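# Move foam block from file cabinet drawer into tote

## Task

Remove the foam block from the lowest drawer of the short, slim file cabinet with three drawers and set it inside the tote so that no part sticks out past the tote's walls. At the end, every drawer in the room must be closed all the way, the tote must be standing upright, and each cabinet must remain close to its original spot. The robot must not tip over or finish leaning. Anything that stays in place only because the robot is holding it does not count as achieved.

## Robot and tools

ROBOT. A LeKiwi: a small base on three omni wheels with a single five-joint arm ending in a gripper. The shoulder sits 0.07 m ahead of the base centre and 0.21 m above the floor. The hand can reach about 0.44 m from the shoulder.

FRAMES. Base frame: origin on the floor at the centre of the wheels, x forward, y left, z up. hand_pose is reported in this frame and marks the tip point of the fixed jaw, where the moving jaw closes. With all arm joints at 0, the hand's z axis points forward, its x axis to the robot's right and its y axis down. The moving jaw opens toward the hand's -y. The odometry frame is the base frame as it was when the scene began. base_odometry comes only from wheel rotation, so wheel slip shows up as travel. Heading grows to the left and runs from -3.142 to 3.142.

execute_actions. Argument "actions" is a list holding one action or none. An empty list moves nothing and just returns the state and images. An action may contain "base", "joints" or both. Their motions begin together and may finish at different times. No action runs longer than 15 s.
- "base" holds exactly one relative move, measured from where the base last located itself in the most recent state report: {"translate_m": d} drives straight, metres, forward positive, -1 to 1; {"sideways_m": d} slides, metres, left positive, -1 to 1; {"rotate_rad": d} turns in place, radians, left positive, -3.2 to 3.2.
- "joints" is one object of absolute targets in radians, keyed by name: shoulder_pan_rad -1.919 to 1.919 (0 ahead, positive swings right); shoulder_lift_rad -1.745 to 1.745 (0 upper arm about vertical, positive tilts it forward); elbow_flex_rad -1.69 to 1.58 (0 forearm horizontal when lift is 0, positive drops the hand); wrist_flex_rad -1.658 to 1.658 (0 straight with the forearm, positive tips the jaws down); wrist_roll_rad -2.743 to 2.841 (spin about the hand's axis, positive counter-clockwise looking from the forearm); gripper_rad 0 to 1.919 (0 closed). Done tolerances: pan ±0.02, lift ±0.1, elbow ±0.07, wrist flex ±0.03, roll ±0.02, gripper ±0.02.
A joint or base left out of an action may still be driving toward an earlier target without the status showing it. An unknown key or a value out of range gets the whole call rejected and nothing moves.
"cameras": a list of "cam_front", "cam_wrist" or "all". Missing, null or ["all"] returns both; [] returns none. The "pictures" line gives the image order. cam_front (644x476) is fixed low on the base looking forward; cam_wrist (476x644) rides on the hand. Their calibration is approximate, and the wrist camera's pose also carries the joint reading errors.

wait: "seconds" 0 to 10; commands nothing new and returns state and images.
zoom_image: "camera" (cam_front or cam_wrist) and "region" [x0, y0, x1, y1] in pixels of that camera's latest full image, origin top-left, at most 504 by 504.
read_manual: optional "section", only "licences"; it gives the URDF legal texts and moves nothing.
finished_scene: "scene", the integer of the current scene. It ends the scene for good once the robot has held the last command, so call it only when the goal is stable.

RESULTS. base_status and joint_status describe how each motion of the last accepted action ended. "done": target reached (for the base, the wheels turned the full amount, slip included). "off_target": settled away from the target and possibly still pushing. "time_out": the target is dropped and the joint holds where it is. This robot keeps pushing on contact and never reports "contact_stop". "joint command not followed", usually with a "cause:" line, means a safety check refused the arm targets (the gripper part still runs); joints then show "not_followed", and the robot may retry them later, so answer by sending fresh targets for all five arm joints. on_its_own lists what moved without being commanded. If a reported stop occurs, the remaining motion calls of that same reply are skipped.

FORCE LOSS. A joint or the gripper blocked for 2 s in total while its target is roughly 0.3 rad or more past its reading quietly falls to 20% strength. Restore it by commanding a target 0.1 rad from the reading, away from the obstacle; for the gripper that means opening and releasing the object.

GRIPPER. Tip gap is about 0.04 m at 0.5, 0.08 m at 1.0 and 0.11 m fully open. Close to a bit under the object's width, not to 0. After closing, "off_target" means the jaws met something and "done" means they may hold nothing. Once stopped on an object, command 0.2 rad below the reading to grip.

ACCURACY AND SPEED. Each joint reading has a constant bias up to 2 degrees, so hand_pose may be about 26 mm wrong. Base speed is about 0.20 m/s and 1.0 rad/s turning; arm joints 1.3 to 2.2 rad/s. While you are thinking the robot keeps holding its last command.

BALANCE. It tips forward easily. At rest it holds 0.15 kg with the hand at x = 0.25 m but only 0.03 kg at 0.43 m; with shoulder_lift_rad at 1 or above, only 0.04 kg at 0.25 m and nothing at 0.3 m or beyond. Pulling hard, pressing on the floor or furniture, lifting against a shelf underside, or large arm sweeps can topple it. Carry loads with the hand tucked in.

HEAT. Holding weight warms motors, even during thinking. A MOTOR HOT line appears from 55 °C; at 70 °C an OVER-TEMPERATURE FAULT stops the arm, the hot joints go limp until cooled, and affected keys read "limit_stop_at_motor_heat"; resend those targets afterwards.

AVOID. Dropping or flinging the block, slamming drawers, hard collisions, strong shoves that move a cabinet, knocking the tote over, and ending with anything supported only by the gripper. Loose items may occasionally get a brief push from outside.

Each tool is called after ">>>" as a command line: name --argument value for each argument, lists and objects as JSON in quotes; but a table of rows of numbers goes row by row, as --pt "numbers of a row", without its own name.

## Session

>>> execute_actions --actions '[]'

Scene clock: 0.00 s.
base_odometry: x=+0.000 y=+0.000 heading=+0.000 (m, m, rad; odometry frame)
base_status: not commanded
joint_positions: shoulder_pan_rad=+0.046 shoulder_lift_rad=-1.465 elbow_flex_rad=-0.305 wrist_flex_rad=+1.399 wrist_roll_rad=-1.501 gripper_rad=+1.920
joint_status: not commanded
hand_pose: x=+0.1067 y=+0.0059 z=+0.4377 quat_wxyz=(+0.825, +0.007, +0.565, -0.028) (m; base frame)
pictures: cam_front, cam_wrist
camera_calibration (this result's frames):
cam_wrist: T_world_to_cam=[[-0.0816617, -0.996657, 0.00245647, 0.0049459], [-0.18001, 0.0123249, -0.983588, 0.476482], [0.980269, -0.0807636, -0.180415, 0.0460942], [0, 0, 0, 1]] pos_world=[0.0409905, 0.00277949, 0.476965]
Images, in order (width x height): cam_front 644x476, cam_wrist 476x644.

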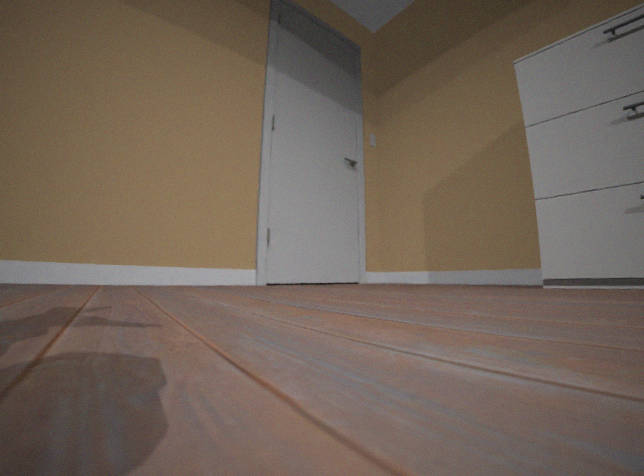

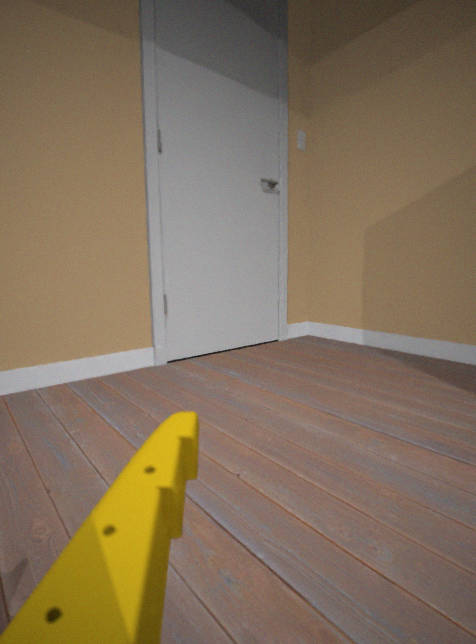

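>>> execute_actions --actions '[{"base":{"rotate_rad":2.3},"joints":{"shoulder_pan_rad":1.1}}]'

Scene clock: 7.77 s.
base_odometry: x=+0.000 y=+0.000 heading=+2.296 (m, m, rad; odometry frame)
base_status: done
joint_positions: shoulder_pan_rad=+1.093 shoulder_lift_rad=-1.466 elbow_flex_rad=-0.305 wrist_flex_rad=+1.399 wrist_roll_rad=-1.501 gripper_rad=+1.920
joint_status: all done
hand_pose: x=+0.0918 y=-0.0312 z=+0.4377 quat_wxyz=(+0.701, +0.288, +0.485, -0.437) (m; base frame)
pictures: cam_front, cam_wrist
camera_calibration (this result's frames):
cam_wrist: T_world_to_cam=[[-0.904181, -0.427142, 0.00240123, 0.0600664], [-0.078555, 0.160756, -0.983863, 0.469696], [0.419863, -0.889779, -0.178906, 0.083318], [0, 0, 0, 1]] pos_world=[0.0562257, 0.0242852, 0.476878]
Images, in order (width x height): cam_front 644x476, cam_wrist 476x644.

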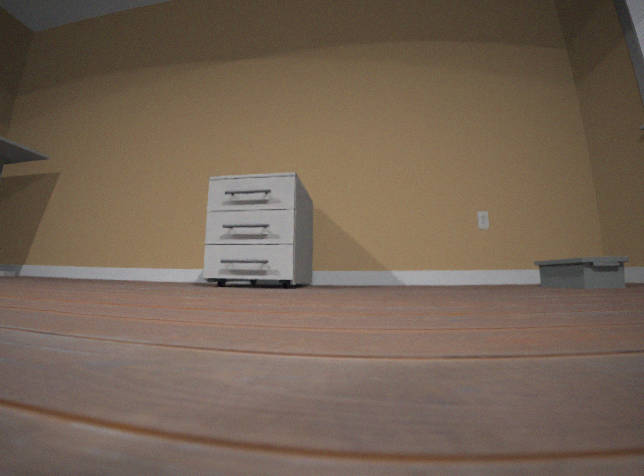

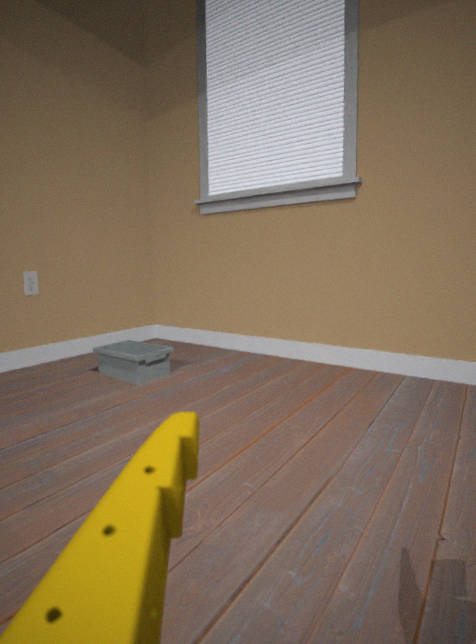

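>>> zoom_image --camera "cam_wrist" --region '[70, 320, 200, 400]'

>>> zoom_image --camera "cam_front" --region '[190, 160, 330, 300]'

Region (70, 320, 200, 400) of cam_wrist's 476x644 image, scaled by 3.877; it fills the top 310 rows of this view, and the rest is white.

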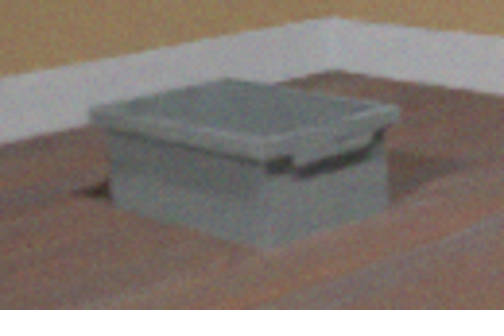

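Region (190, 160, 330, 300) of cam_front's 644x476 image, scaled by 3.600.

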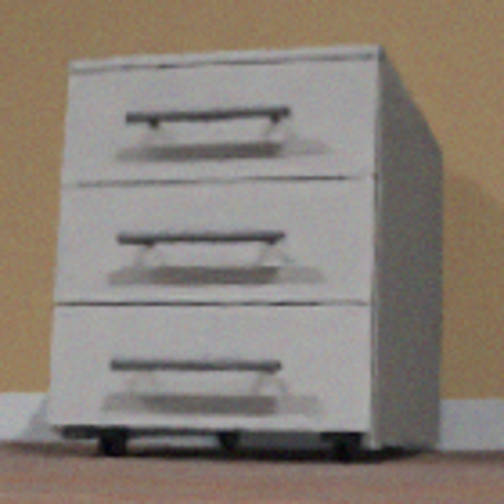

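>>> execute_actions --actions '[{"base":{"rotate_rad":0.39},"joints":{"shoulder_pan_rad":0.0,"shoulder_lift_rad":-1.0,"elbow_flex_rad":0.8,"wrist_flex_rad":0.5,"gripper_rad":0.5}}]' --cameras '[]'

>>> execute_actions --actions '[{"base":{"translate_m":0.92},"joints":{"shoulder_lift_rad":-0.3,"elbow_flex_rad":1.39,"wrist_flex_rad":-0.5,"wrist_roll_rad":0.03}}]' --cameras '["cam_front"]'

>>> execute_actions --actions '[{"base":{"rotate_rad":-0.57}}]'

Scene clock: 28.90 s.
base_odometry: x=+0.000 y=+0.000 heading=+2.682 (m, m, rad; odometry frame)
base_status: done
joint_positions: shoulder_pan_rad=+0.006 shoulder_lift_rad=-1.000 elbow_flex_rad=+0.807 wrist_flex_rad=+0.517 wrist_roll_rad=-1.501 gripper_rad=+0.508
joint_status: all done
hand_pose: x=+0.3013 y=+0.0063 z=+0.2727 quat_wxyz=(+0.584, -0.006, +0.812, -0.008) (m; base frame)
pictures: none
No camera images: the call's "cameras" was empty. Leave "cameras" out to get every camera's image.

Scene clock: 34.47 s.
base_odometry: x=-0.824 y=+0.407 heading=+2.683 (m, m, rad; odometry frame)
base_status: done
joint_positions: shoulder_pan_rad=+0.006 shoulder_lift_rad=-0.300 elbow_flex_rad=+1.393 wrist_flex_rad=-0.486 wrist_roll_rad=+0.021 gripper_rad=+0.508
joint_status: all done
hand_pose: x=+0.2849 y=-0.0015 z=+0.1093 quat_wxyz=(+0.332, -0.616, +0.637, -0.324) (m; base frame)
pictures: cam_front
Images, in order (width x height): cam_front 644x476.

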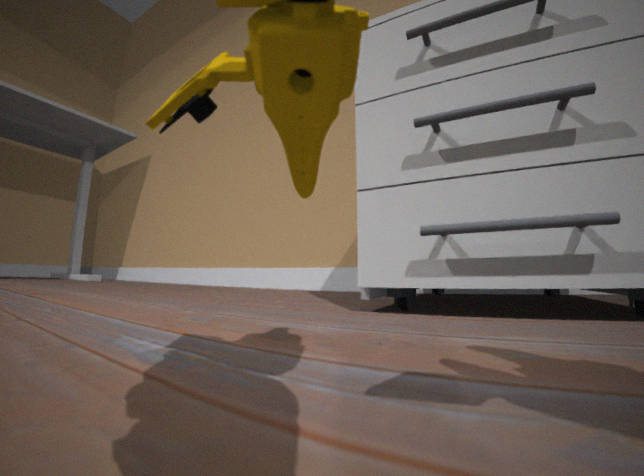

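Scene clock: 36.00 s.
base_odometry: x=-0.824 y=+0.407 heading=+2.116 (m, m, rad; odometry frame)
base_status: done
joint_positions: shoulder_pan_rad=+0.004 shoulder_lift_rad=-0.300 elbow_flex_rad=+1.393 wrist_flex_rad=-0.486 wrist_roll_rad=+0.021 gripper_rad=+0.508
joint_status: not commanded
hand_pose: x=+0.2849 y=-0.0011 z=+0.1093 quat_wxyz=(+0.332, -0.616, +0.637, -0.324) (m; base frame)
pictures: cam_front, cam_wrist
camera_calibration (this result's frames):
cam_wrist: T_world_to_cam=[[0.542359, -0.0360643, 0.839373, -0.254939], [-0.460698, -0.848242, 0.261233, 0.128612], [0.70257, -0.528379, -0.476666, -0.0773637], [0, 0, 0, 1]] pos_world=[0.251873, 0.0590226, 0.143515]
Images, in order (width x height): cam_front 644x476, cam_wrist 476x644.

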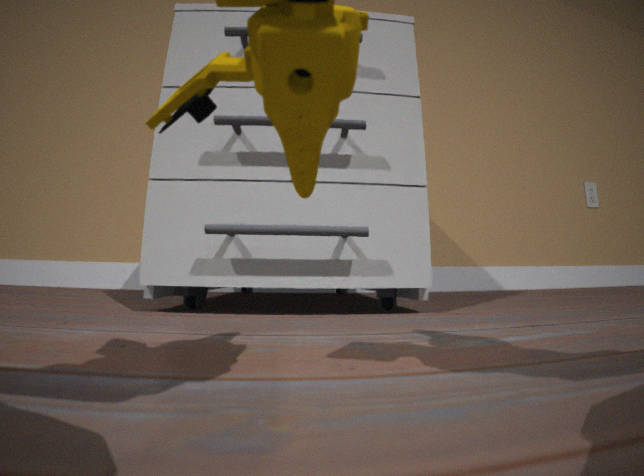

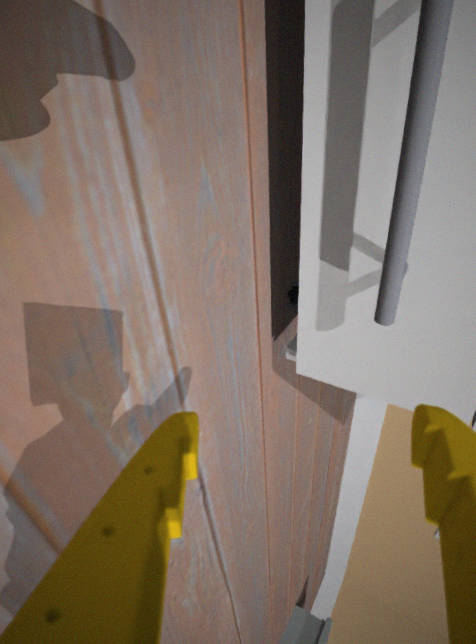

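>>> execute_actions --actions '[{"base":{"translate_m":0.15},"joints":{"elbow_flex_rad":1.42}}]'

Scene clock: 54.07 s.
base_odometry: x=-0.902 y=+0.535 heading=+2.116 (m, m, rad; odometry frame)
base_status: done
joint_positions: shoulder_pan_rad=+0.004 shoulder_lift_rad=-0.300 elbow_flex_rad=+1.421 wrist_flex_rad=-0.486 wrist_roll_rad=+0.021 gripper_rad=+0.508
joint_status: all done
hand_pose: x=+0.2789 y=-0.0011 z=+0.1041 quat_wxyz=(+0.323, -0.621, +0.641, -0.315) (m; base frame)
pictures: cam_front, cam_wrist
camera_calibration (this result's frames):
cam_wrist: T_world_to_cam=[[0.565325, -0.0361635, 0.824075, -0.252058], [-0.453311, -0.848274, 0.273752, 0.123876], [0.689142, -0.528321, -0.495944, -0.0698841], [0, 0, 0, 1]] pos_world=[0.24681, 0.0590445, 0.139145]
Images, in order (width x height): cam_front 644x476, cam_wrist 476x644.

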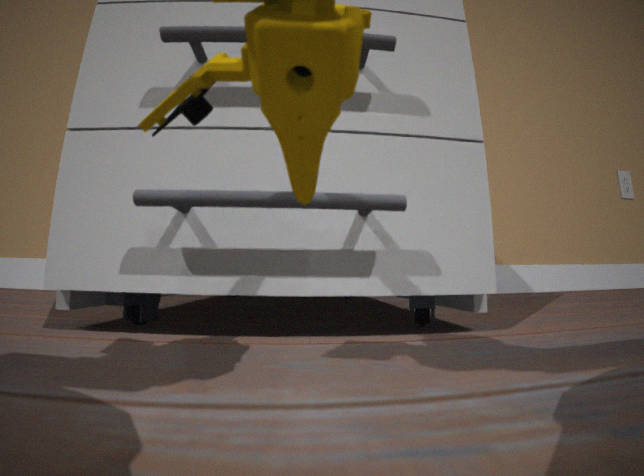

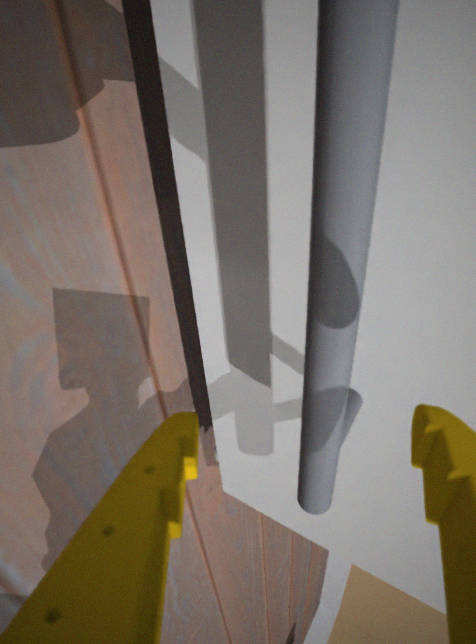

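>>> execute_actions --actions '[{"base":{"translate_m":0.036},"joints":{"wrist_flex_rad":-0.44,"gripper_rad":0.46}}]'

Scene clock: 64.47 s.
base_odometry: x=-0.920 y=+0.566 heading=+2.116 (m, m, rad; odometry frame)
base_status: done
joint_positions: shoulder_pan_rad=+0.004 shoulder_lift_rad=-0.300 elbow_flex_rad=+1.421 wrist_flex_rad=-0.443 wrist_roll_rad=+0.021 gripper_rad=+0.468
joint_status: all done
hand_pose: x=+0.2744 y=-0.0011 z=+0.0988 quat_wxyz=(+0.309, -0.627, +0.648, -0.302) (m; base frame)
pictures: cam_front, cam_wrist
camera_calibration (this result's frames):
cam_wrist: T_world_to_cam=[[0.600188, -0.036314, 0.799034, -0.25229], [-0.441142, -0.848327, 0.292806, 0.118082], [0.667209, -0.528227, -0.525175, -0.0604923], [0, 0, 0, 1]] pos_world=[0.243873, 0.0590572, 0.135244]
Images, in order (width x height): cam_front 644x476, cam_wrist 476x644.

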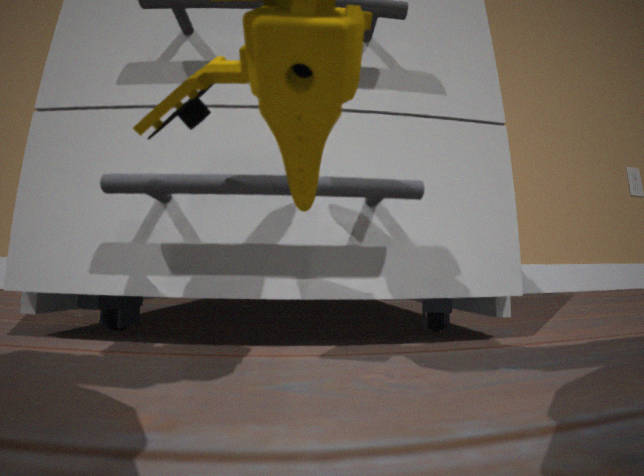

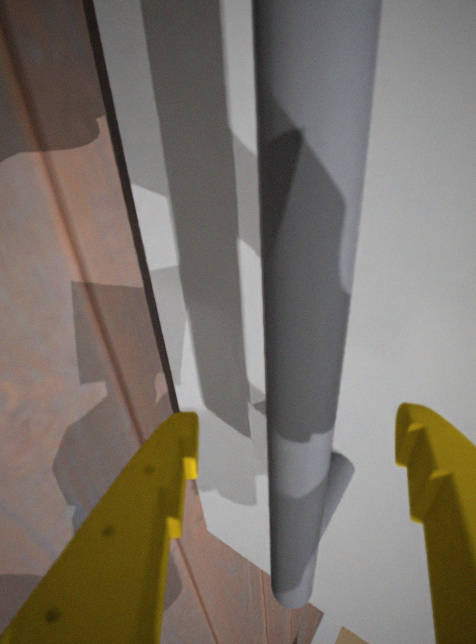

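>>> execute_actions --actions '[{"base":{"translate_m":0.012}}]' --cameras '["cam_wrist"]'

>>> execute_actions --actions '[{"joints":{"gripper_rad":0.0}}]'

Scene clock: 70.87 s.
base_odometry: x=-0.926 y=+0.576 heading=+2.116 (m, m, rad; odometry frame)
base_status: done
joint_positions: shoulder_pan_rad=+0.004 shoulder_lift_rad=-0.300 elbow_flex_rad=+1.421 wrist_flex_rad=-0.443 wrist_roll_rad=+0.021 gripper_rad=+0.468
joint_status: not commanded
hand_pose: x=+0.2744 y=-0.0011 z=+0.0988 quat_wxyz=(+0.309, -0.627, +0.648, -0.302) (m; base frame)
pictures: cam_wrist
camera_calibration (this result's frames):
cam_wrist: T_world_to_cam=[[0.600188, -0.036314, 0.799034, -0.25229], [-0.441142, -0.848327, 0.292806, 0.118082], [0.667209, -0.528227, -0.525175, -0.0604923], [0, 0, 0, 1]] pos_world=[0.243873, 0.0590572, 0.135244]
Images, in order (width x height): cam_wrist 476x644.

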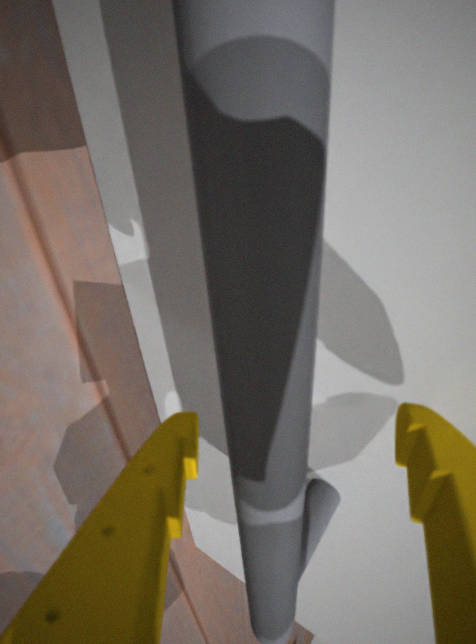

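Scene clock: 71.70 s.
base_odometry: x=-0.926 y=+0.576 heading=+2.116 (m, m, rad; odometry frame)
base_status: not commanded
joint_positions: shoulder_pan_rad=+0.004 shoulder_lift_rad=-0.302 elbow_flex_rad=+1.399 wrist_flex_rad=-0.445 wrist_roll_rad=+0.027 gripper_rad=+0.087
joint_status: gripper_rad off_target (ended at +0.087, target +0.000)
hand_pose: x=+0.2796 y=-0.0012 z=+0.1033 quat_wxyz=(+0.316, -0.625, +0.642, -0.311) (m; base frame)
pictures: cam_front, cam_wrist
camera_calibration (this result's frames):
cam_wrist: T_world_to_cam=[[0.580539, -0.0300994, 0.813676, -0.254949], [-0.445029, -0.848575, 0.286128, 0.120755], [0.681853, -0.528218, -0.506026, -0.0676808], [0, 0, 0, 1]] pos_world=[0.247896, 0.0590459, 0.138646]
Images, in order (width x height): cam_front 644x476, cam_wrist 476x644.

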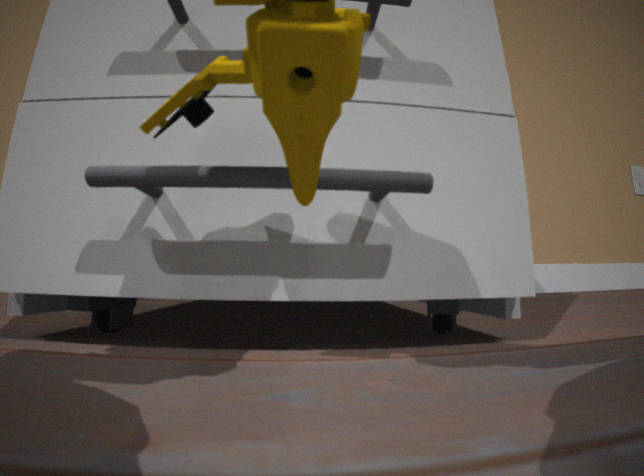

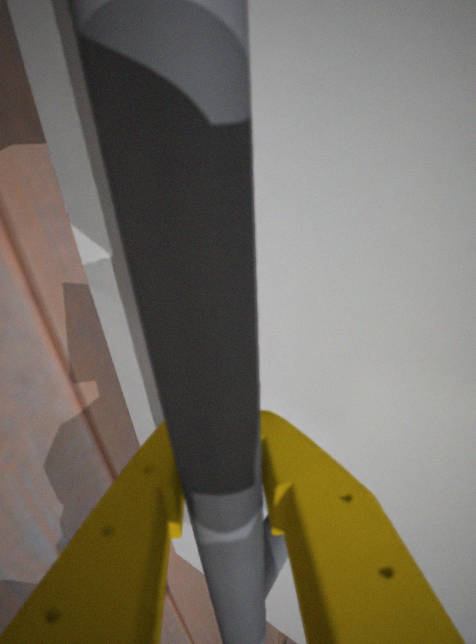

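>>> execute_actions --actions '[{"base":{"translate_m":-0.25}}]'

Scene clock: 78.20 s.
base_odometry: x=-0.797 y=+0.362 heading=+2.117 (m, m, rad; odometry frame)
base_status: done
joint_positions: shoulder_pan_rad=-0.002 shoulder_lift_rad=-0.302 elbow_flex_rad=+1.408 wrist_flex_rad=-0.448 wrist_roll_rad=+0.027 gripper_rad=+0.072
joint_status: not commanded
hand_pose: x=+0.2778 y=+0.0001 z=+0.1019 quat_wxyz=(+0.315, -0.628, +0.641, -0.308) (m; base frame)
pictures: cam_front, cam_wrist
camera_calibration (this result's frames):
cam_wrist: T_world_to_cam=[[0.585694, -0.0265276, 0.810098, -0.253875], [-0.43805, -0.851287, 0.28883, 0.119267], [0.681964, -0.52403, -0.510214, -0.0661098], [0, 0, 0, 1]] pos_world=[0.246023, 0.060152, 0.137486]
Images, in order (width x height): cam_front 644x476, cam_wrist 476x644.

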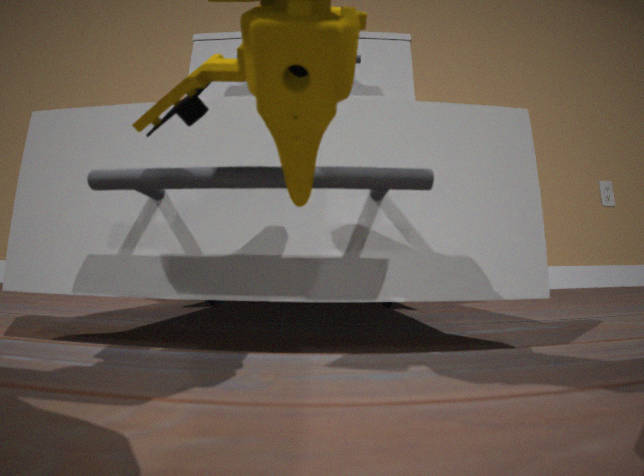

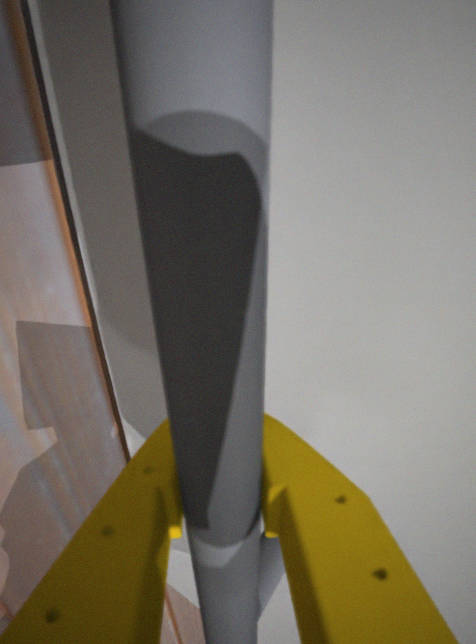

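>>> execute_actions --actions '[{"joints":{"gripper_rad":0.45}}]' --cameras '[]'

>>> execute_actions --actions '[{"base":{"translate_m":-0.05}}]' --cameras '["cam_wrist"]'

>>> execute_actions --actions '[{"joints":{"shoulder_lift_rad":-0.8,"elbow_flex_rad":1.4,"wrist_flex_rad":0.2,"gripper_rad":0.2}}]' --cameras '[]'

>>> execute_actions --actions '[{"joints":{"shoulder_pan_rad":0,"shoulder_lift_rad":-0.5,"elbow_flex_rad":-0.5,"wrist_flex_rad":1.55,"wrist_roll_rad":-1.53,"gripper_rad":1.05}}]'

Scene clock: 87.53 s.
base_odometry: x=-0.797 y=+0.362 heading=+2.117 (m, m, rad; odometry frame)
base_status: not commanded
joint_positions: shoulder_pan_rad=-0.002 shoulder_lift_rad=-0.300 elbow_flex_rad=+1.422 wrist_flex_rad=-0.442 wrist_roll_rad=+0.027 gripper_rad=+0.439
joint_status: all done
hand_pose: x=+0.2739 y=+0.0001 z=+0.0983 quat_wxyz=(+0.308, -0.632, +0.645, -0.301) (m; base frame)
pictures: none
No camera images: the call's "cameras" was empty. Leave "cameras" out to get every camera's image.

Scene clock: 88.67 s.
base_odometry: x=-0.771 y=+0.320 heading=+2.117 (m, m, rad; odometry frame)
base_status: done
joint_positions: shoulder_pan_rad=-0.002 shoulder_lift_rad=-0.300 elbow_flex_rad=+1.422 wrist_flex_rad=-0.442 wrist_roll_rad=+0.027 gripper_rad=+0.441
joint_status: not commanded
hand_pose: x=+0.2739 y=+0.0001 z=+0.0983 quat_wxyz=(+0.308, -0.632, +0.645, -0.301) (m; base frame)
pictures: cam_wrist
camera_calibration (this result's frames):
cam_wrist: T_world_to_cam=[[0.602955, -0.0264963, 0.797335, -0.252161], [-0.431747, -0.851275, 0.298204, 0.115928], [0.67085, -0.52405, -0.52472, -0.0607941], [0, 0, 0, 1]] pos_world=[0.242877, 0.0601463, 0.134587]
Images, in order (width x height): cam_wrist 476x644.

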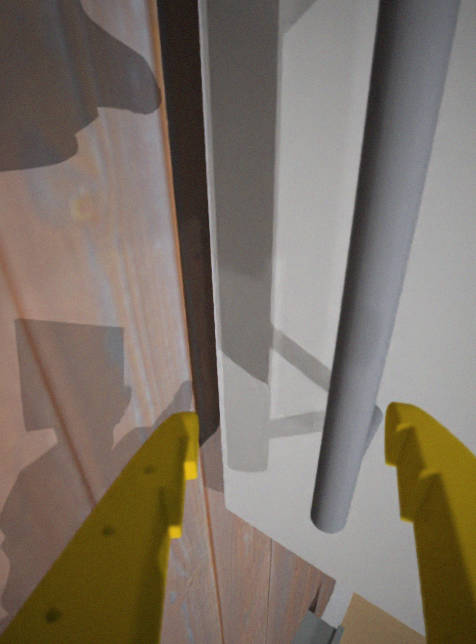

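Scene clock: 89.77 s.
base_odometry: x=-0.771 y=+0.320 heading=+2.117 (m, m, rad; odometry frame)
base_status: not commanded
joint_positions: shoulder_pan_rad=-0.002 shoulder_lift_rad=-0.782 elbow_flex_rad=+1.422 wrist_flex_rad=+0.197 wrist_roll_rad=+0.027 gripper_rad=+0.208
joint_status: all done
hand_pose: x=+0.2509 y=+0.0001 z=+0.1076 quat_wxyz=(+0.257, -0.653, +0.667, -0.251) (m; base frame)
pictures: none
No camera images: the call's "cameras" was empty. Leave "cameras" out to get every camera's image.

Scene clock: 91.67 s.
base_odometry: x=-0.771 y=+0.320 heading=+2.117 (m, m, rad; odometry frame)
base_status: not commanded
joint_positions: shoulder_pan_rad=-0.002 shoulder_lift_rad=-0.498 elbow_flex_rad=-0.472 wrist_flex_rad=+1.548 wrist_roll_rad=-1.521 gripper_rad=+1.041
joint_status: all done
hand_pose: x=+0.2745 y=+0.0081 z=+0.3476 quat_wxyz=(+0.477, -0.001, +0.879, +0.000) (m; base frame)
pictures: cam_front, cam_wrist
camera_calibration (this result's frames):
cam_wrist: T_world_to_cam=[[-0.028071, -0.999508, 0.0139805, 0.00235881], [-0.90404, 0.0194171, -0.427007, 0.423266], [0.426526, -0.0246254, -0.90414, 0.268715], [0, 0, 0, 1]] pos_world=[0.268102, 0.00075626, 0.423661]
Images, in order (width x height): cam_front 644x476, cam_wrist 476x644.

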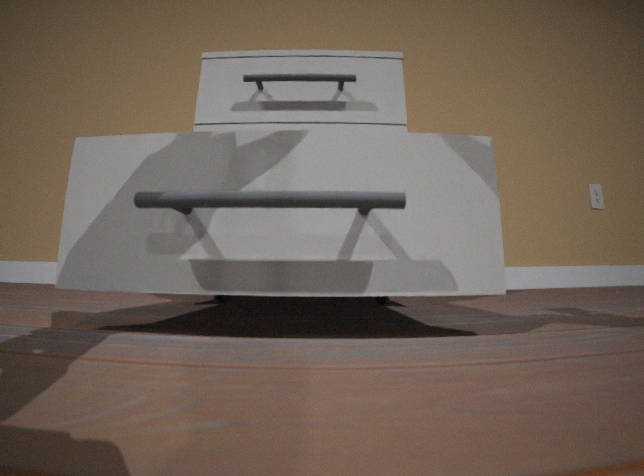

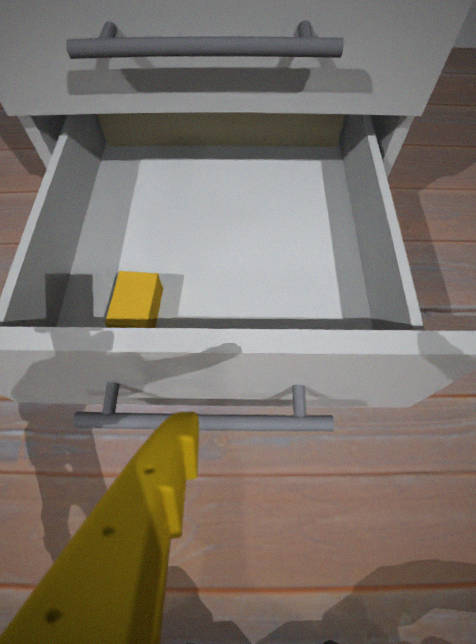

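>>> execute_actions --actions '[{"base":{"sideways_m":0.113}}]' --cameras '[]'

>>> execute_actions --actions '[{"base":{"translate_m":0.15},"joints":{"shoulder_lift_rad":0.0,"elbow_flex_rad":-0.25,"wrist_flex_rad":1.6,"wrist_roll_rad":-1.6,"gripper_rad":0.85}}]'

Scene clock: 105.37 s.
base_odometry: x=-0.867 y=+0.262 heading=+2.116 (m, m, rad; odometry frame)
base_status: done
joint_positions: shoulder_pan_rad=-0.002 shoulder_lift_rad=-0.498 elbow_flex_rad=-0.474 wrist_flex_rad=+1.548 wrist_roll_rad=-1.521 gripper_rad=+1.042
joint_status: not commanded
hand_pose: x=+0.2744 y=+0.0081 z=+0.3479 quat_wxyz=(+0.477, -0.001, +0.879, +0.000) (m; base frame)
pictures: none
No camera images: the call's "cameras" was empty. Leave "cameras" out to get every camera's image.

Scene clock: 107.10 s.
base_odometry: x=-0.945 y=+0.390 heading=+2.116 (m, m, rad; odometry frame)
base_status: done
joint_positions: shoulder_pan_rad=-0.002 shoulder_lift_rad=+0.005 elbow_flex_rad=-0.244 wrist_flex_rad=+1.596 wrist_roll_rad=-1.592 gripper_rad=+0.858
joint_status: all done
hand_pose: x=+0.2902 y=+0.0081 z=+0.2015 quat_wxyz=(+0.107, +0.034, +0.994, +0.004) (m; base frame)
pictures: cam_front, cam_wrist
camera_calibration (this result's frames):
cam_wrist: T_world_to_cam=[[-0.0784716, -0.996788, 0.0159733, 0.0190719], [-0.939843, 0.0793132, 0.332272, 0.232013], [-0.332471, 0.0110615, -0.943049, 0.357727], [0, 0, 0, 1]] pos_world=[0.338487, -0.0033481, 0.259958]
Images, in order (width x height): cam_front 644x476, cam_wrist 476x644.

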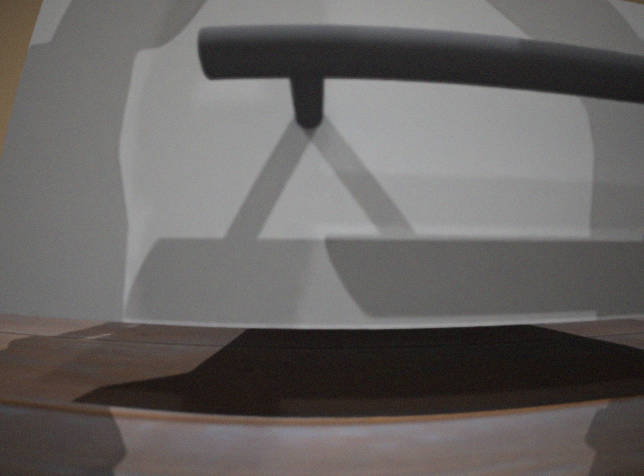

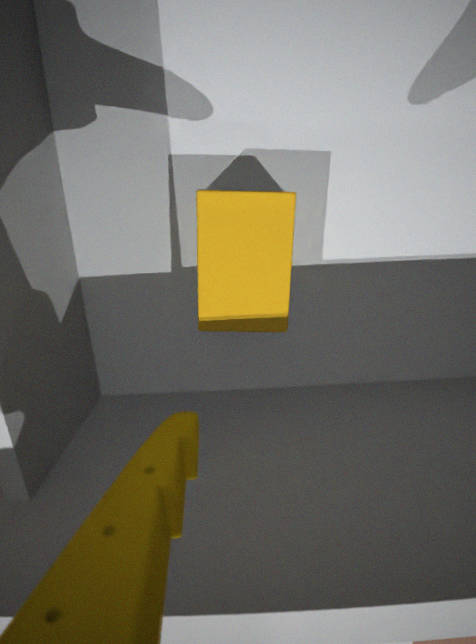

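>>> execute_actions --actions '[{"joints":{"shoulder_pan_rad":-0.062,"shoulder_lift_rad":0.358,"elbow_flex_rad":-0.195,"wrist_flex_rad":1.31,"wrist_roll_rad":-1.68}}]' --cameras '["cam_wrist"]'

Scene clock: 126.60 s.
base_odometry: x=-0.945 y=+0.390 heading=+2.116 (m, m, rad; odometry frame)
base_status: not commanded
joint_positions: shoulder_pan_rad=-0.056 shoulder_lift_rad=+0.370 elbow_flex_rad=-0.192 wrist_flex_rad=+1.319 wrist_roll_rad=-1.670 gripper_rad=+0.858
joint_status: all done
hand_pose: x=+0.3097 y=+0.0212 z=+0.1249 quat_wxyz=(+0.036, +0.046, +0.998, +0.004) (m; base frame)
pictures: cam_wrist
camera_calibration (this result's frames):
cam_wrist: T_world_to_cam=[[-0.0996566, -0.994791, 0.0214374, 0.0406692], [-0.881527, 0.0982615, 0.461796, 0.240163], [-0.461497, 0.0271233, -0.886727, 0.324403], [0, 0, 0, 1]] pos_world=[0.365474, 0.0080597, 0.175879]
Images, in order (width x height): cam_wrist 476x644.

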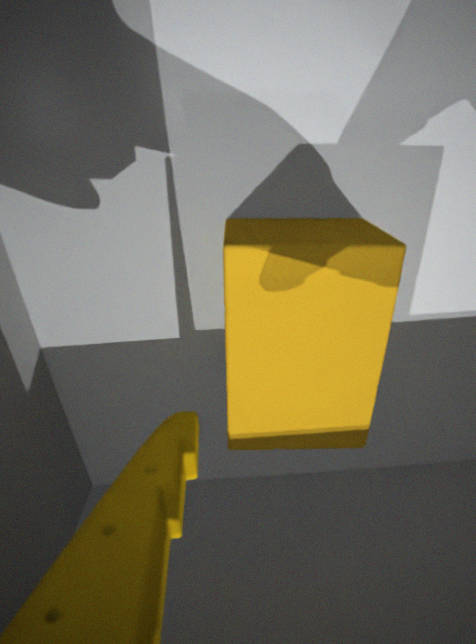

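>>> execute_actions --actions '[{"joints":{"shoulder_lift_rad":0.49,"elbow_flex_rad":-0.02,"wrist_flex_rad":1.0}}]' --cameras '["cam_wrist"]'

>>> execute_actions --actions '[{"joints":{"gripper_rad":0.36}}]' --cameras '["cam_wrist"]'

Scene clock: 134.30 s.
base_odometry: x=-0.945 y=+0.390 heading=+2.116 (m, m, rad; odometry frame)
base_status: not commanded
joint_positions: shoulder_pan_rad=-0.056 shoulder_lift_rad=+0.503 elbow_flex_rad=-0.017 wrist_flex_rad=+1.008 wrist_roll_rad=-1.670 gripper_rad=+0.858
joint_status: all done
hand_pose: x=+0.3102 y=+0.0212 z=+0.0755 quat_wxyz=(+0.038, +0.046, +0.998, +0.004) (m; base frame)
pictures: cam_wrist
camera_calibration (this result's frames):
cam_wrist: T_world_to_cam=[[-0.0997215, -0.994795, 0.0209627, 0.0418614], [-0.882937, 0.0981831, 0.45911, 0.264046], [-0.458778, 0.0272744, -0.888132, 0.280111], [0, 0, 0, 1]] pos_world=[0.365819, 0.00807886, 0.126672]
Images, in order (width x height): cam_wrist 476x644.

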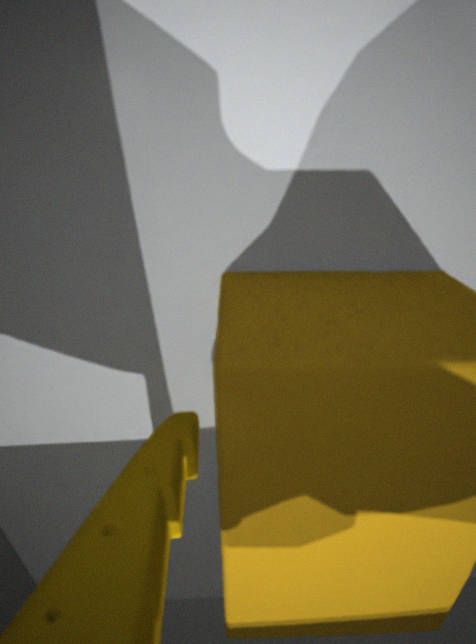

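Scene clock: 135.07 s.
base_odometry: x=-0.945 y=+0.390 heading=+2.116 (m, m, rad; odometry frame)
base_status: not commanded
joint_positions: shoulder_pan_rad=-0.056 shoulder_lift_rad=+0.503 elbow_flex_rad=-0.017 wrist_flex_rad=+1.008 wrist_roll_rad=-1.670 gripper_rad=+0.520
joint_status: gripper_rad off_target (ended at +0.520, target +0.360)
hand_pose: x=+0.3102 y=+0.0212 z=+0.0755 quat_wxyz=(+0.038, +0.046, +0.998, +0.004) (m; base frame)
pictures: cam_wrist
camera_calibration (this result's frames):
cam_wrist: T_world_to_cam=[[-0.0997215, -0.994795, 0.0209627, 0.0418614], [-0.882937, 0.0981831, 0.45911, 0.264046], [-0.458778, 0.0272744, -0.888132, 0.280111], [0, 0, 0, 1]] pos_world=[0.365819, 0.00807886, 0.126672]
Images, in order (width x height): cam_wrist 476x644.

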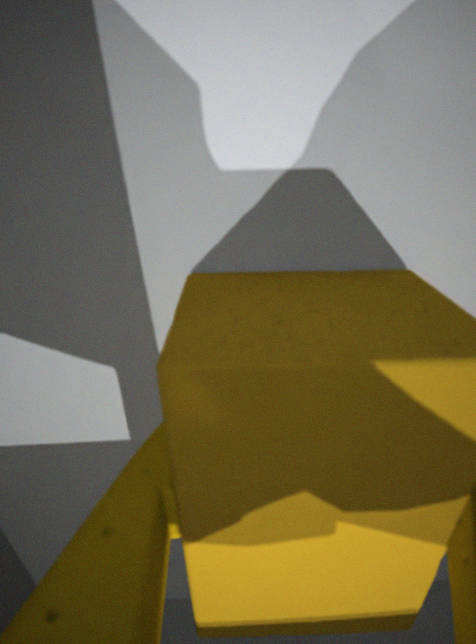

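>>> execute_actions --actions '[{"joints":{"shoulder_lift_rad":0.05,"elbow_flex_rad":-0.2,"wrist_flex_rad":1.55,"gripper_rad":0.32}}]' --cameras '["cam_wrist"]'

>>> execute_actions --actions '[{"joints":{"shoulder_lift_rad":-0.2,"elbow_flex_rad":-0.5,"wrist_flex_rad":1.64}}]' --cameras '["cam_wrist"]'

Scene clock: 148.70 s.
base_odometry: x=-0.945 y=+0.390 heading=+2.116 (m, m, rad; odometry frame)
base_status: not commanded
joint_positions: shoulder_pan_rad=-0.056 shoulder_lift_rad=+0.092 elbow_flex_rad=-0.170 wrist_flex_rad=+1.543 wrist_roll_rad=-1.670 gripper_rad=+0.517
joint_status: gripper_rad off_target (ended at +0.517, target +0.320); the others done
hand_pose: x=+0.2868 y=+0.0199 z=+0.1745 quat_wxyz=(+0.052, +0.046, +0.998, +0.005) (m; base frame)
pictures: cam_wrist
camera_calibration (this result's frames):
cam_wrist: T_world_to_cam=[[-0.100266, -0.994825, 0.016444, 0.0370938], [-0.895924, 0.0974615, 0.433383, 0.206218], [-0.432743, 0.028721, -0.90106, 0.352097], [0, 0, 0, 1]] pos_world=[0.340842, 0.00669105, 0.227279]
Images, in order (width x height): cam_wrist 476x644.

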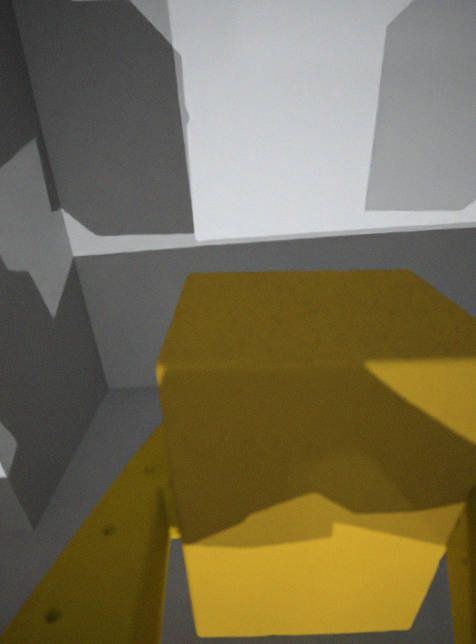

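Scene clock: 149.50 s.
base_odometry: x=-0.945 y=+0.390 heading=+2.116 (m, m, rad; odometry frame)
base_status: not commanded
joint_positions: shoulder_pan_rad=-0.056 shoulder_lift_rad=-0.167 elbow_flex_rad=-0.468 wrist_flex_rad=+1.637 wrist_roll_rad=-1.671 gripper_rad=+0.517
joint_status: all done
hand_pose: x=+0.2983 y=+0.0205 z=+0.2740 quat_wxyz=(+0.279, +0.045, +0.959, +0.029) (m; base frame)
pictures: cam_wrist
camera_calibration (this result's frames):
cam_wrist: T_world_to_cam=[[-0.0925469, -0.99416, -0.0555044, 0.0546443], [-0.995601, 0.0932115, -0.00950139, 0.324543], [0.0146196, 0.0543809, -0.998413, 0.339345], [0, 0, 0, 1]] pos_world=[0.323211, 0.00562015, 0.344923]
Images, in order (width x height): cam_wrist 476x644.

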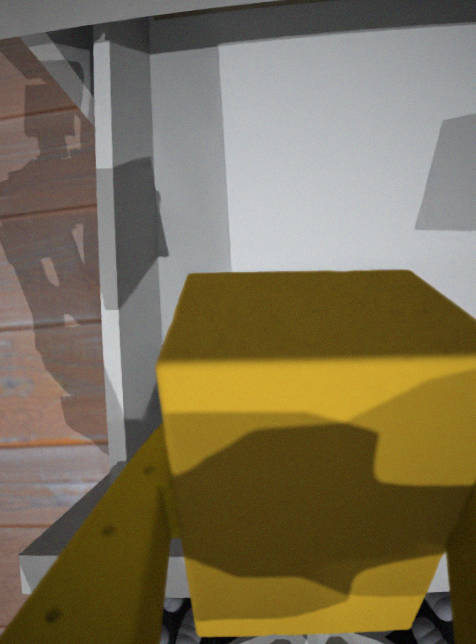

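>>> execute_actions --actions '[{"joints":{"shoulder_pan_rad":-0.9}}]' --cameras '[]'

>>> execute_actions --actions '[{"base":{"translate_m":0.22},"joints":{"shoulder_pan_rad":-1.85,"shoulder_lift_rad":0.05,"elbow_flex_rad":-0.6}}]'

Scene clock: 158.87 s.
base_odometry: x=-0.945 y=+0.390 heading=+2.116 (m, m, rad; odometry frame)
base_status: not commanded
joint_positions: shoulder_pan_rad=-0.893 shoulder_lift_rad=-0.167 elbow_flex_rad=-0.468 wrist_flex_rad=+1.637 wrist_roll_rad=-1.671 gripper_rad=+0.517
joint_status: all done
hand_pose: x=+0.2065 y=+0.1856 z=+0.2740 quat_wxyz=(+0.243, -0.349, +0.894, +0.140) (m; base frame)
pictures: none
No camera images: the call's "cameras" was empty. Leave "cameras" out to get every camera's image.

Scene clock: 160.93 s.
base_odometry: x=-1.059 y=+0.577 heading=+2.115 (m, m, rad; odometry frame)
base_status: done
joint_positions: shoulder_pan_rad=-1.843 shoulder_lift_rad=+0.063 elbow_flex_rad=-0.571 wrist_flex_rad=+1.638 wrist_roll_rad=-1.671 gripper_rad=+0.517
joint_status: all done
hand_pose: x=-0.0075 y=+0.2388 z=+0.2447 quat_wxyz=(+0.119, -0.731, +0.647, +0.183) (m; base frame)
pictures: cam_front, cam_wrist
camera_calibration (this result's frames):
cam_wrist: T_world_to_cam=[[0.992444, 0.117273, -0.0360833, -0.0203023], [0.120752, -0.985686, 0.117649, 0.234348], [-0.0217698, -0.121117, -0.9924, 0.3429], [0, 0, 0, 1]] pos_world=[-0.000684131, 0.274905, 0.31199]
Images, in order (width x height): cam_front 644x476, cam_wrist 476x644.

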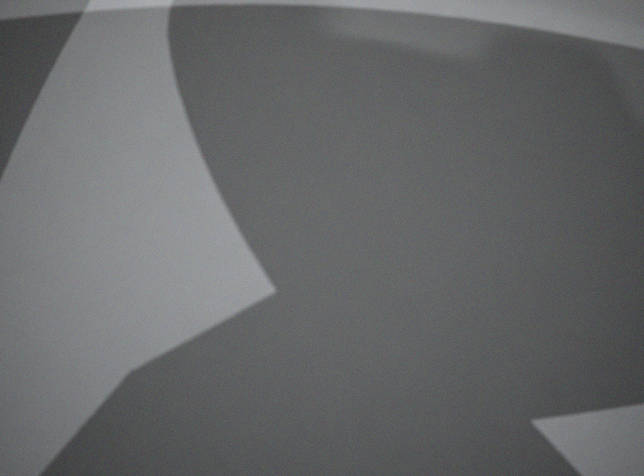

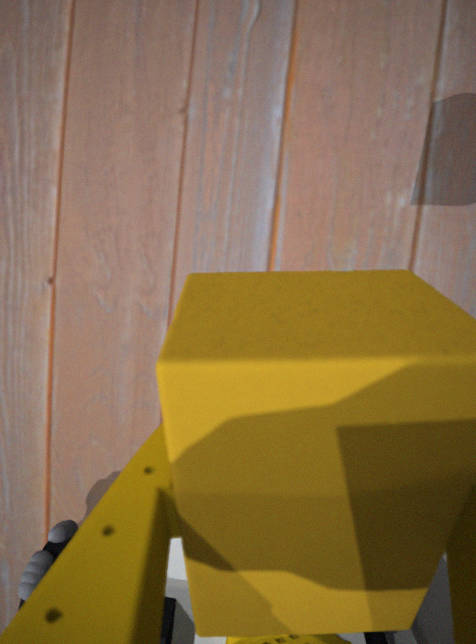

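>>> execute_actions --actions '[{"base":{"translate_m":0.078}}]'

Scene clock: 165.03 s.
base_odometry: x=-1.099 y=+0.644 heading=+2.115 (m, m, rad; odometry frame)
base_status: done
joint_positions: shoulder_pan_rad=-1.844 shoulder_lift_rad=+0.063 elbow_flex_rad=-0.571 wrist_flex_rad=+1.638 wrist_roll_rad=-1.671 gripper_rad=+0.517
joint_status: not commanded
hand_pose: x=-0.0079 y=+0.2387 z=+0.2447 quat_wxyz=(+0.118, -0.732, +0.646, +0.183) (m; base frame)
pictures: cam_front, cam_wrist
camera_calibration (this result's frames):
cam_wrist: T_world_to_cam=[[0.992263, 0.118795, -0.0360833, -0.0202902], [0.122264, -0.9855, 0.117649, 0.234246], [-0.021584, -0.12115, -0.9924, 0.342887], [0, 0, 0, 1]] pos_world=[-0.00110575, 0.274801, 0.31199]
Images, in order (width x height): cam_front 644x476, cam_wrist 476x644.

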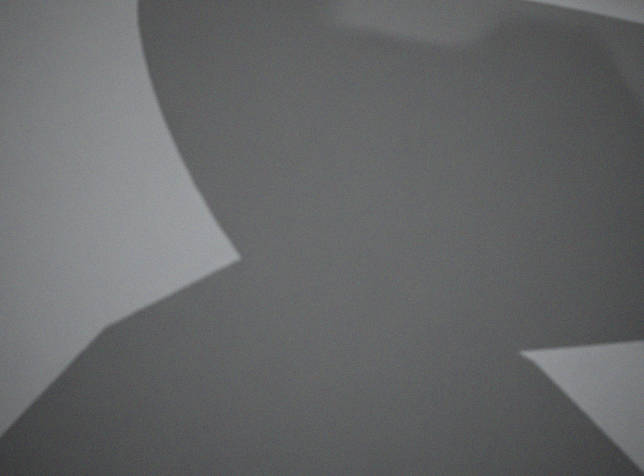

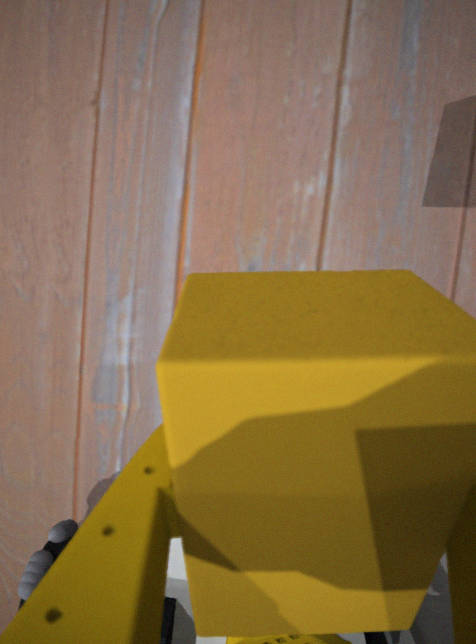

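>>> execute_actions --actions '[]' --cameras '["cam_front"]'

Scene clock: 168.40 s.
base_odometry: x=-1.099 y=+0.644 heading=+2.115 (m, m, rad; odometry frame)
base_status: done
joint_positions: shoulder_pan_rad=-1.844 shoulder_lift_rad=+0.063 elbow_flex_rad=-0.571 wrist_flex_rad=+1.638 wrist_roll_rad=-1.671 gripper_rad=+0.517
joint_status: not commanded
hand_pose: x=-0.0079 y=+0.2387 z=+0.2447 quat_wxyz=(+0.118, -0.732, +0.646, +0.183) (m; base frame)
pictures: cam_front
Images, in order (width x height): cam_front 644x476.

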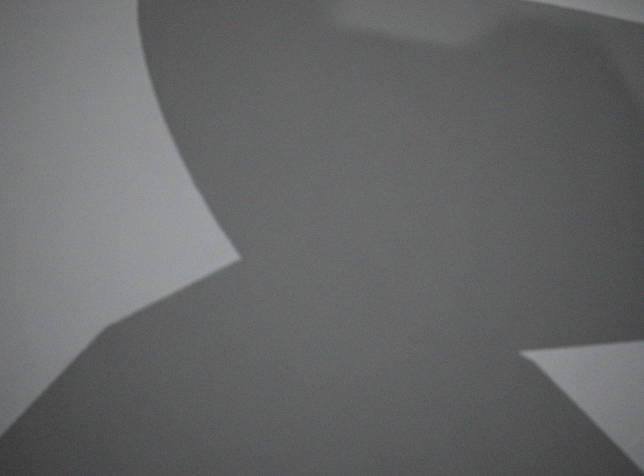

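>>> execute_actions --actions '[{"base":{"translate_m":0.02},"joints":{"shoulder_pan_rad":-1.5}}]'

Scene clock: 181.73 s.
base_odometry: x=-1.109 y=+0.660 heading=+2.115 (m, m, rad; odometry frame)
base_status: done
joint_positions: shoulder_pan_rad=-1.507 shoulder_lift_rad=+0.063 elbow_flex_rad=-0.571 wrist_flex_rad=+1.638 wrist_roll_rad=-1.671 gripper_rad=+0.517
joint_status: all done
hand_pose: x=+0.0754 y=+0.2500 z=+0.2447 quat_wxyz=(+0.148, -0.613, +0.760, +0.161) (m; base frame)
pictures: cam_front, cam_wrist
camera_calibration (this result's frames):
cam_wrist: T_world_to_cam=[[0.975627, -0.21645, -0.0360833, -0.0191756], [-0.210938, -0.970394, 0.117649, 0.256571], [-0.0604801, -0.10717, -0.9924, 0.345493], [0, 0, 0, 1]] pos_world=[0.0937242, 0.281851, 0.31199]
Images, in order (width x height): cam_front 644x476, cam_wrist 476x644.

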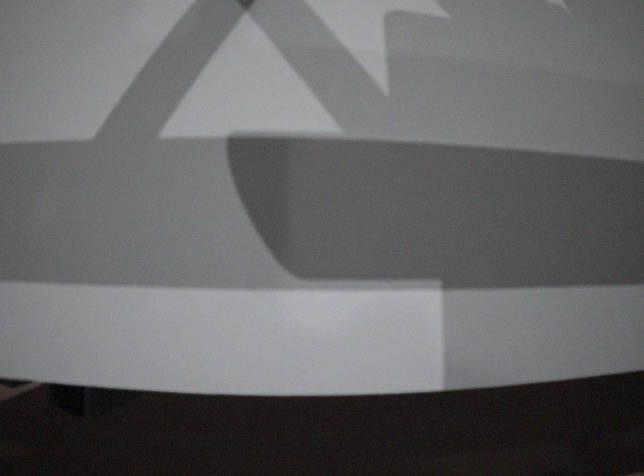

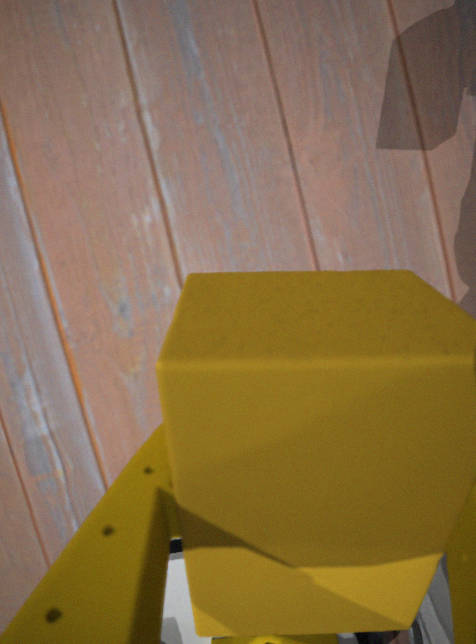

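>>> execute_actions --actions '[{"base":{"translate_m":-0.16}}]' --cameras '["cam_front"]'

>>> zoom_image --camera "cam_front" --region '[60, 40, 260, 190]'

Scene clock: 207.80 s.
base_odometry: x=-1.026 y=+0.524 heading=+2.115 (m, m, rad; odometry frame)
base_status: done
joint_positions: shoulder_pan_rad=-1.505 shoulder_lift_rad=+0.063 elbow_flex_rad=-0.571 wrist_flex_rad=+1.638 wrist_roll_rad=-1.671 gripper_rad=+0.517
joint_status: not commanded
hand_pose: x=+0.0758 y=+0.2500 z=+0.2447 quat_wxyz=(+0.148, -0.612, +0.760, +0.161) (m; base frame)
pictures: cam_front
Images, in order (width x height): cam_front 644x476.

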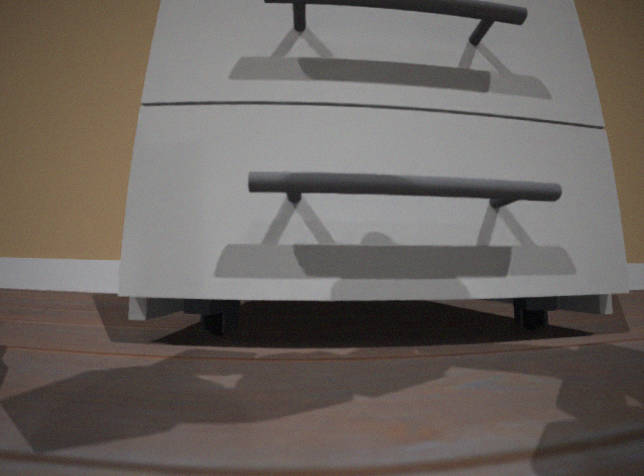

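Region (60, 40, 260, 190) of cam_front's 644x476 image, scaled by 2.520; it fills the top 378 rows of this view, and the rest is white.

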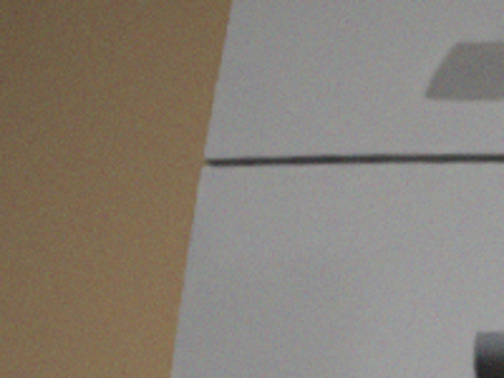

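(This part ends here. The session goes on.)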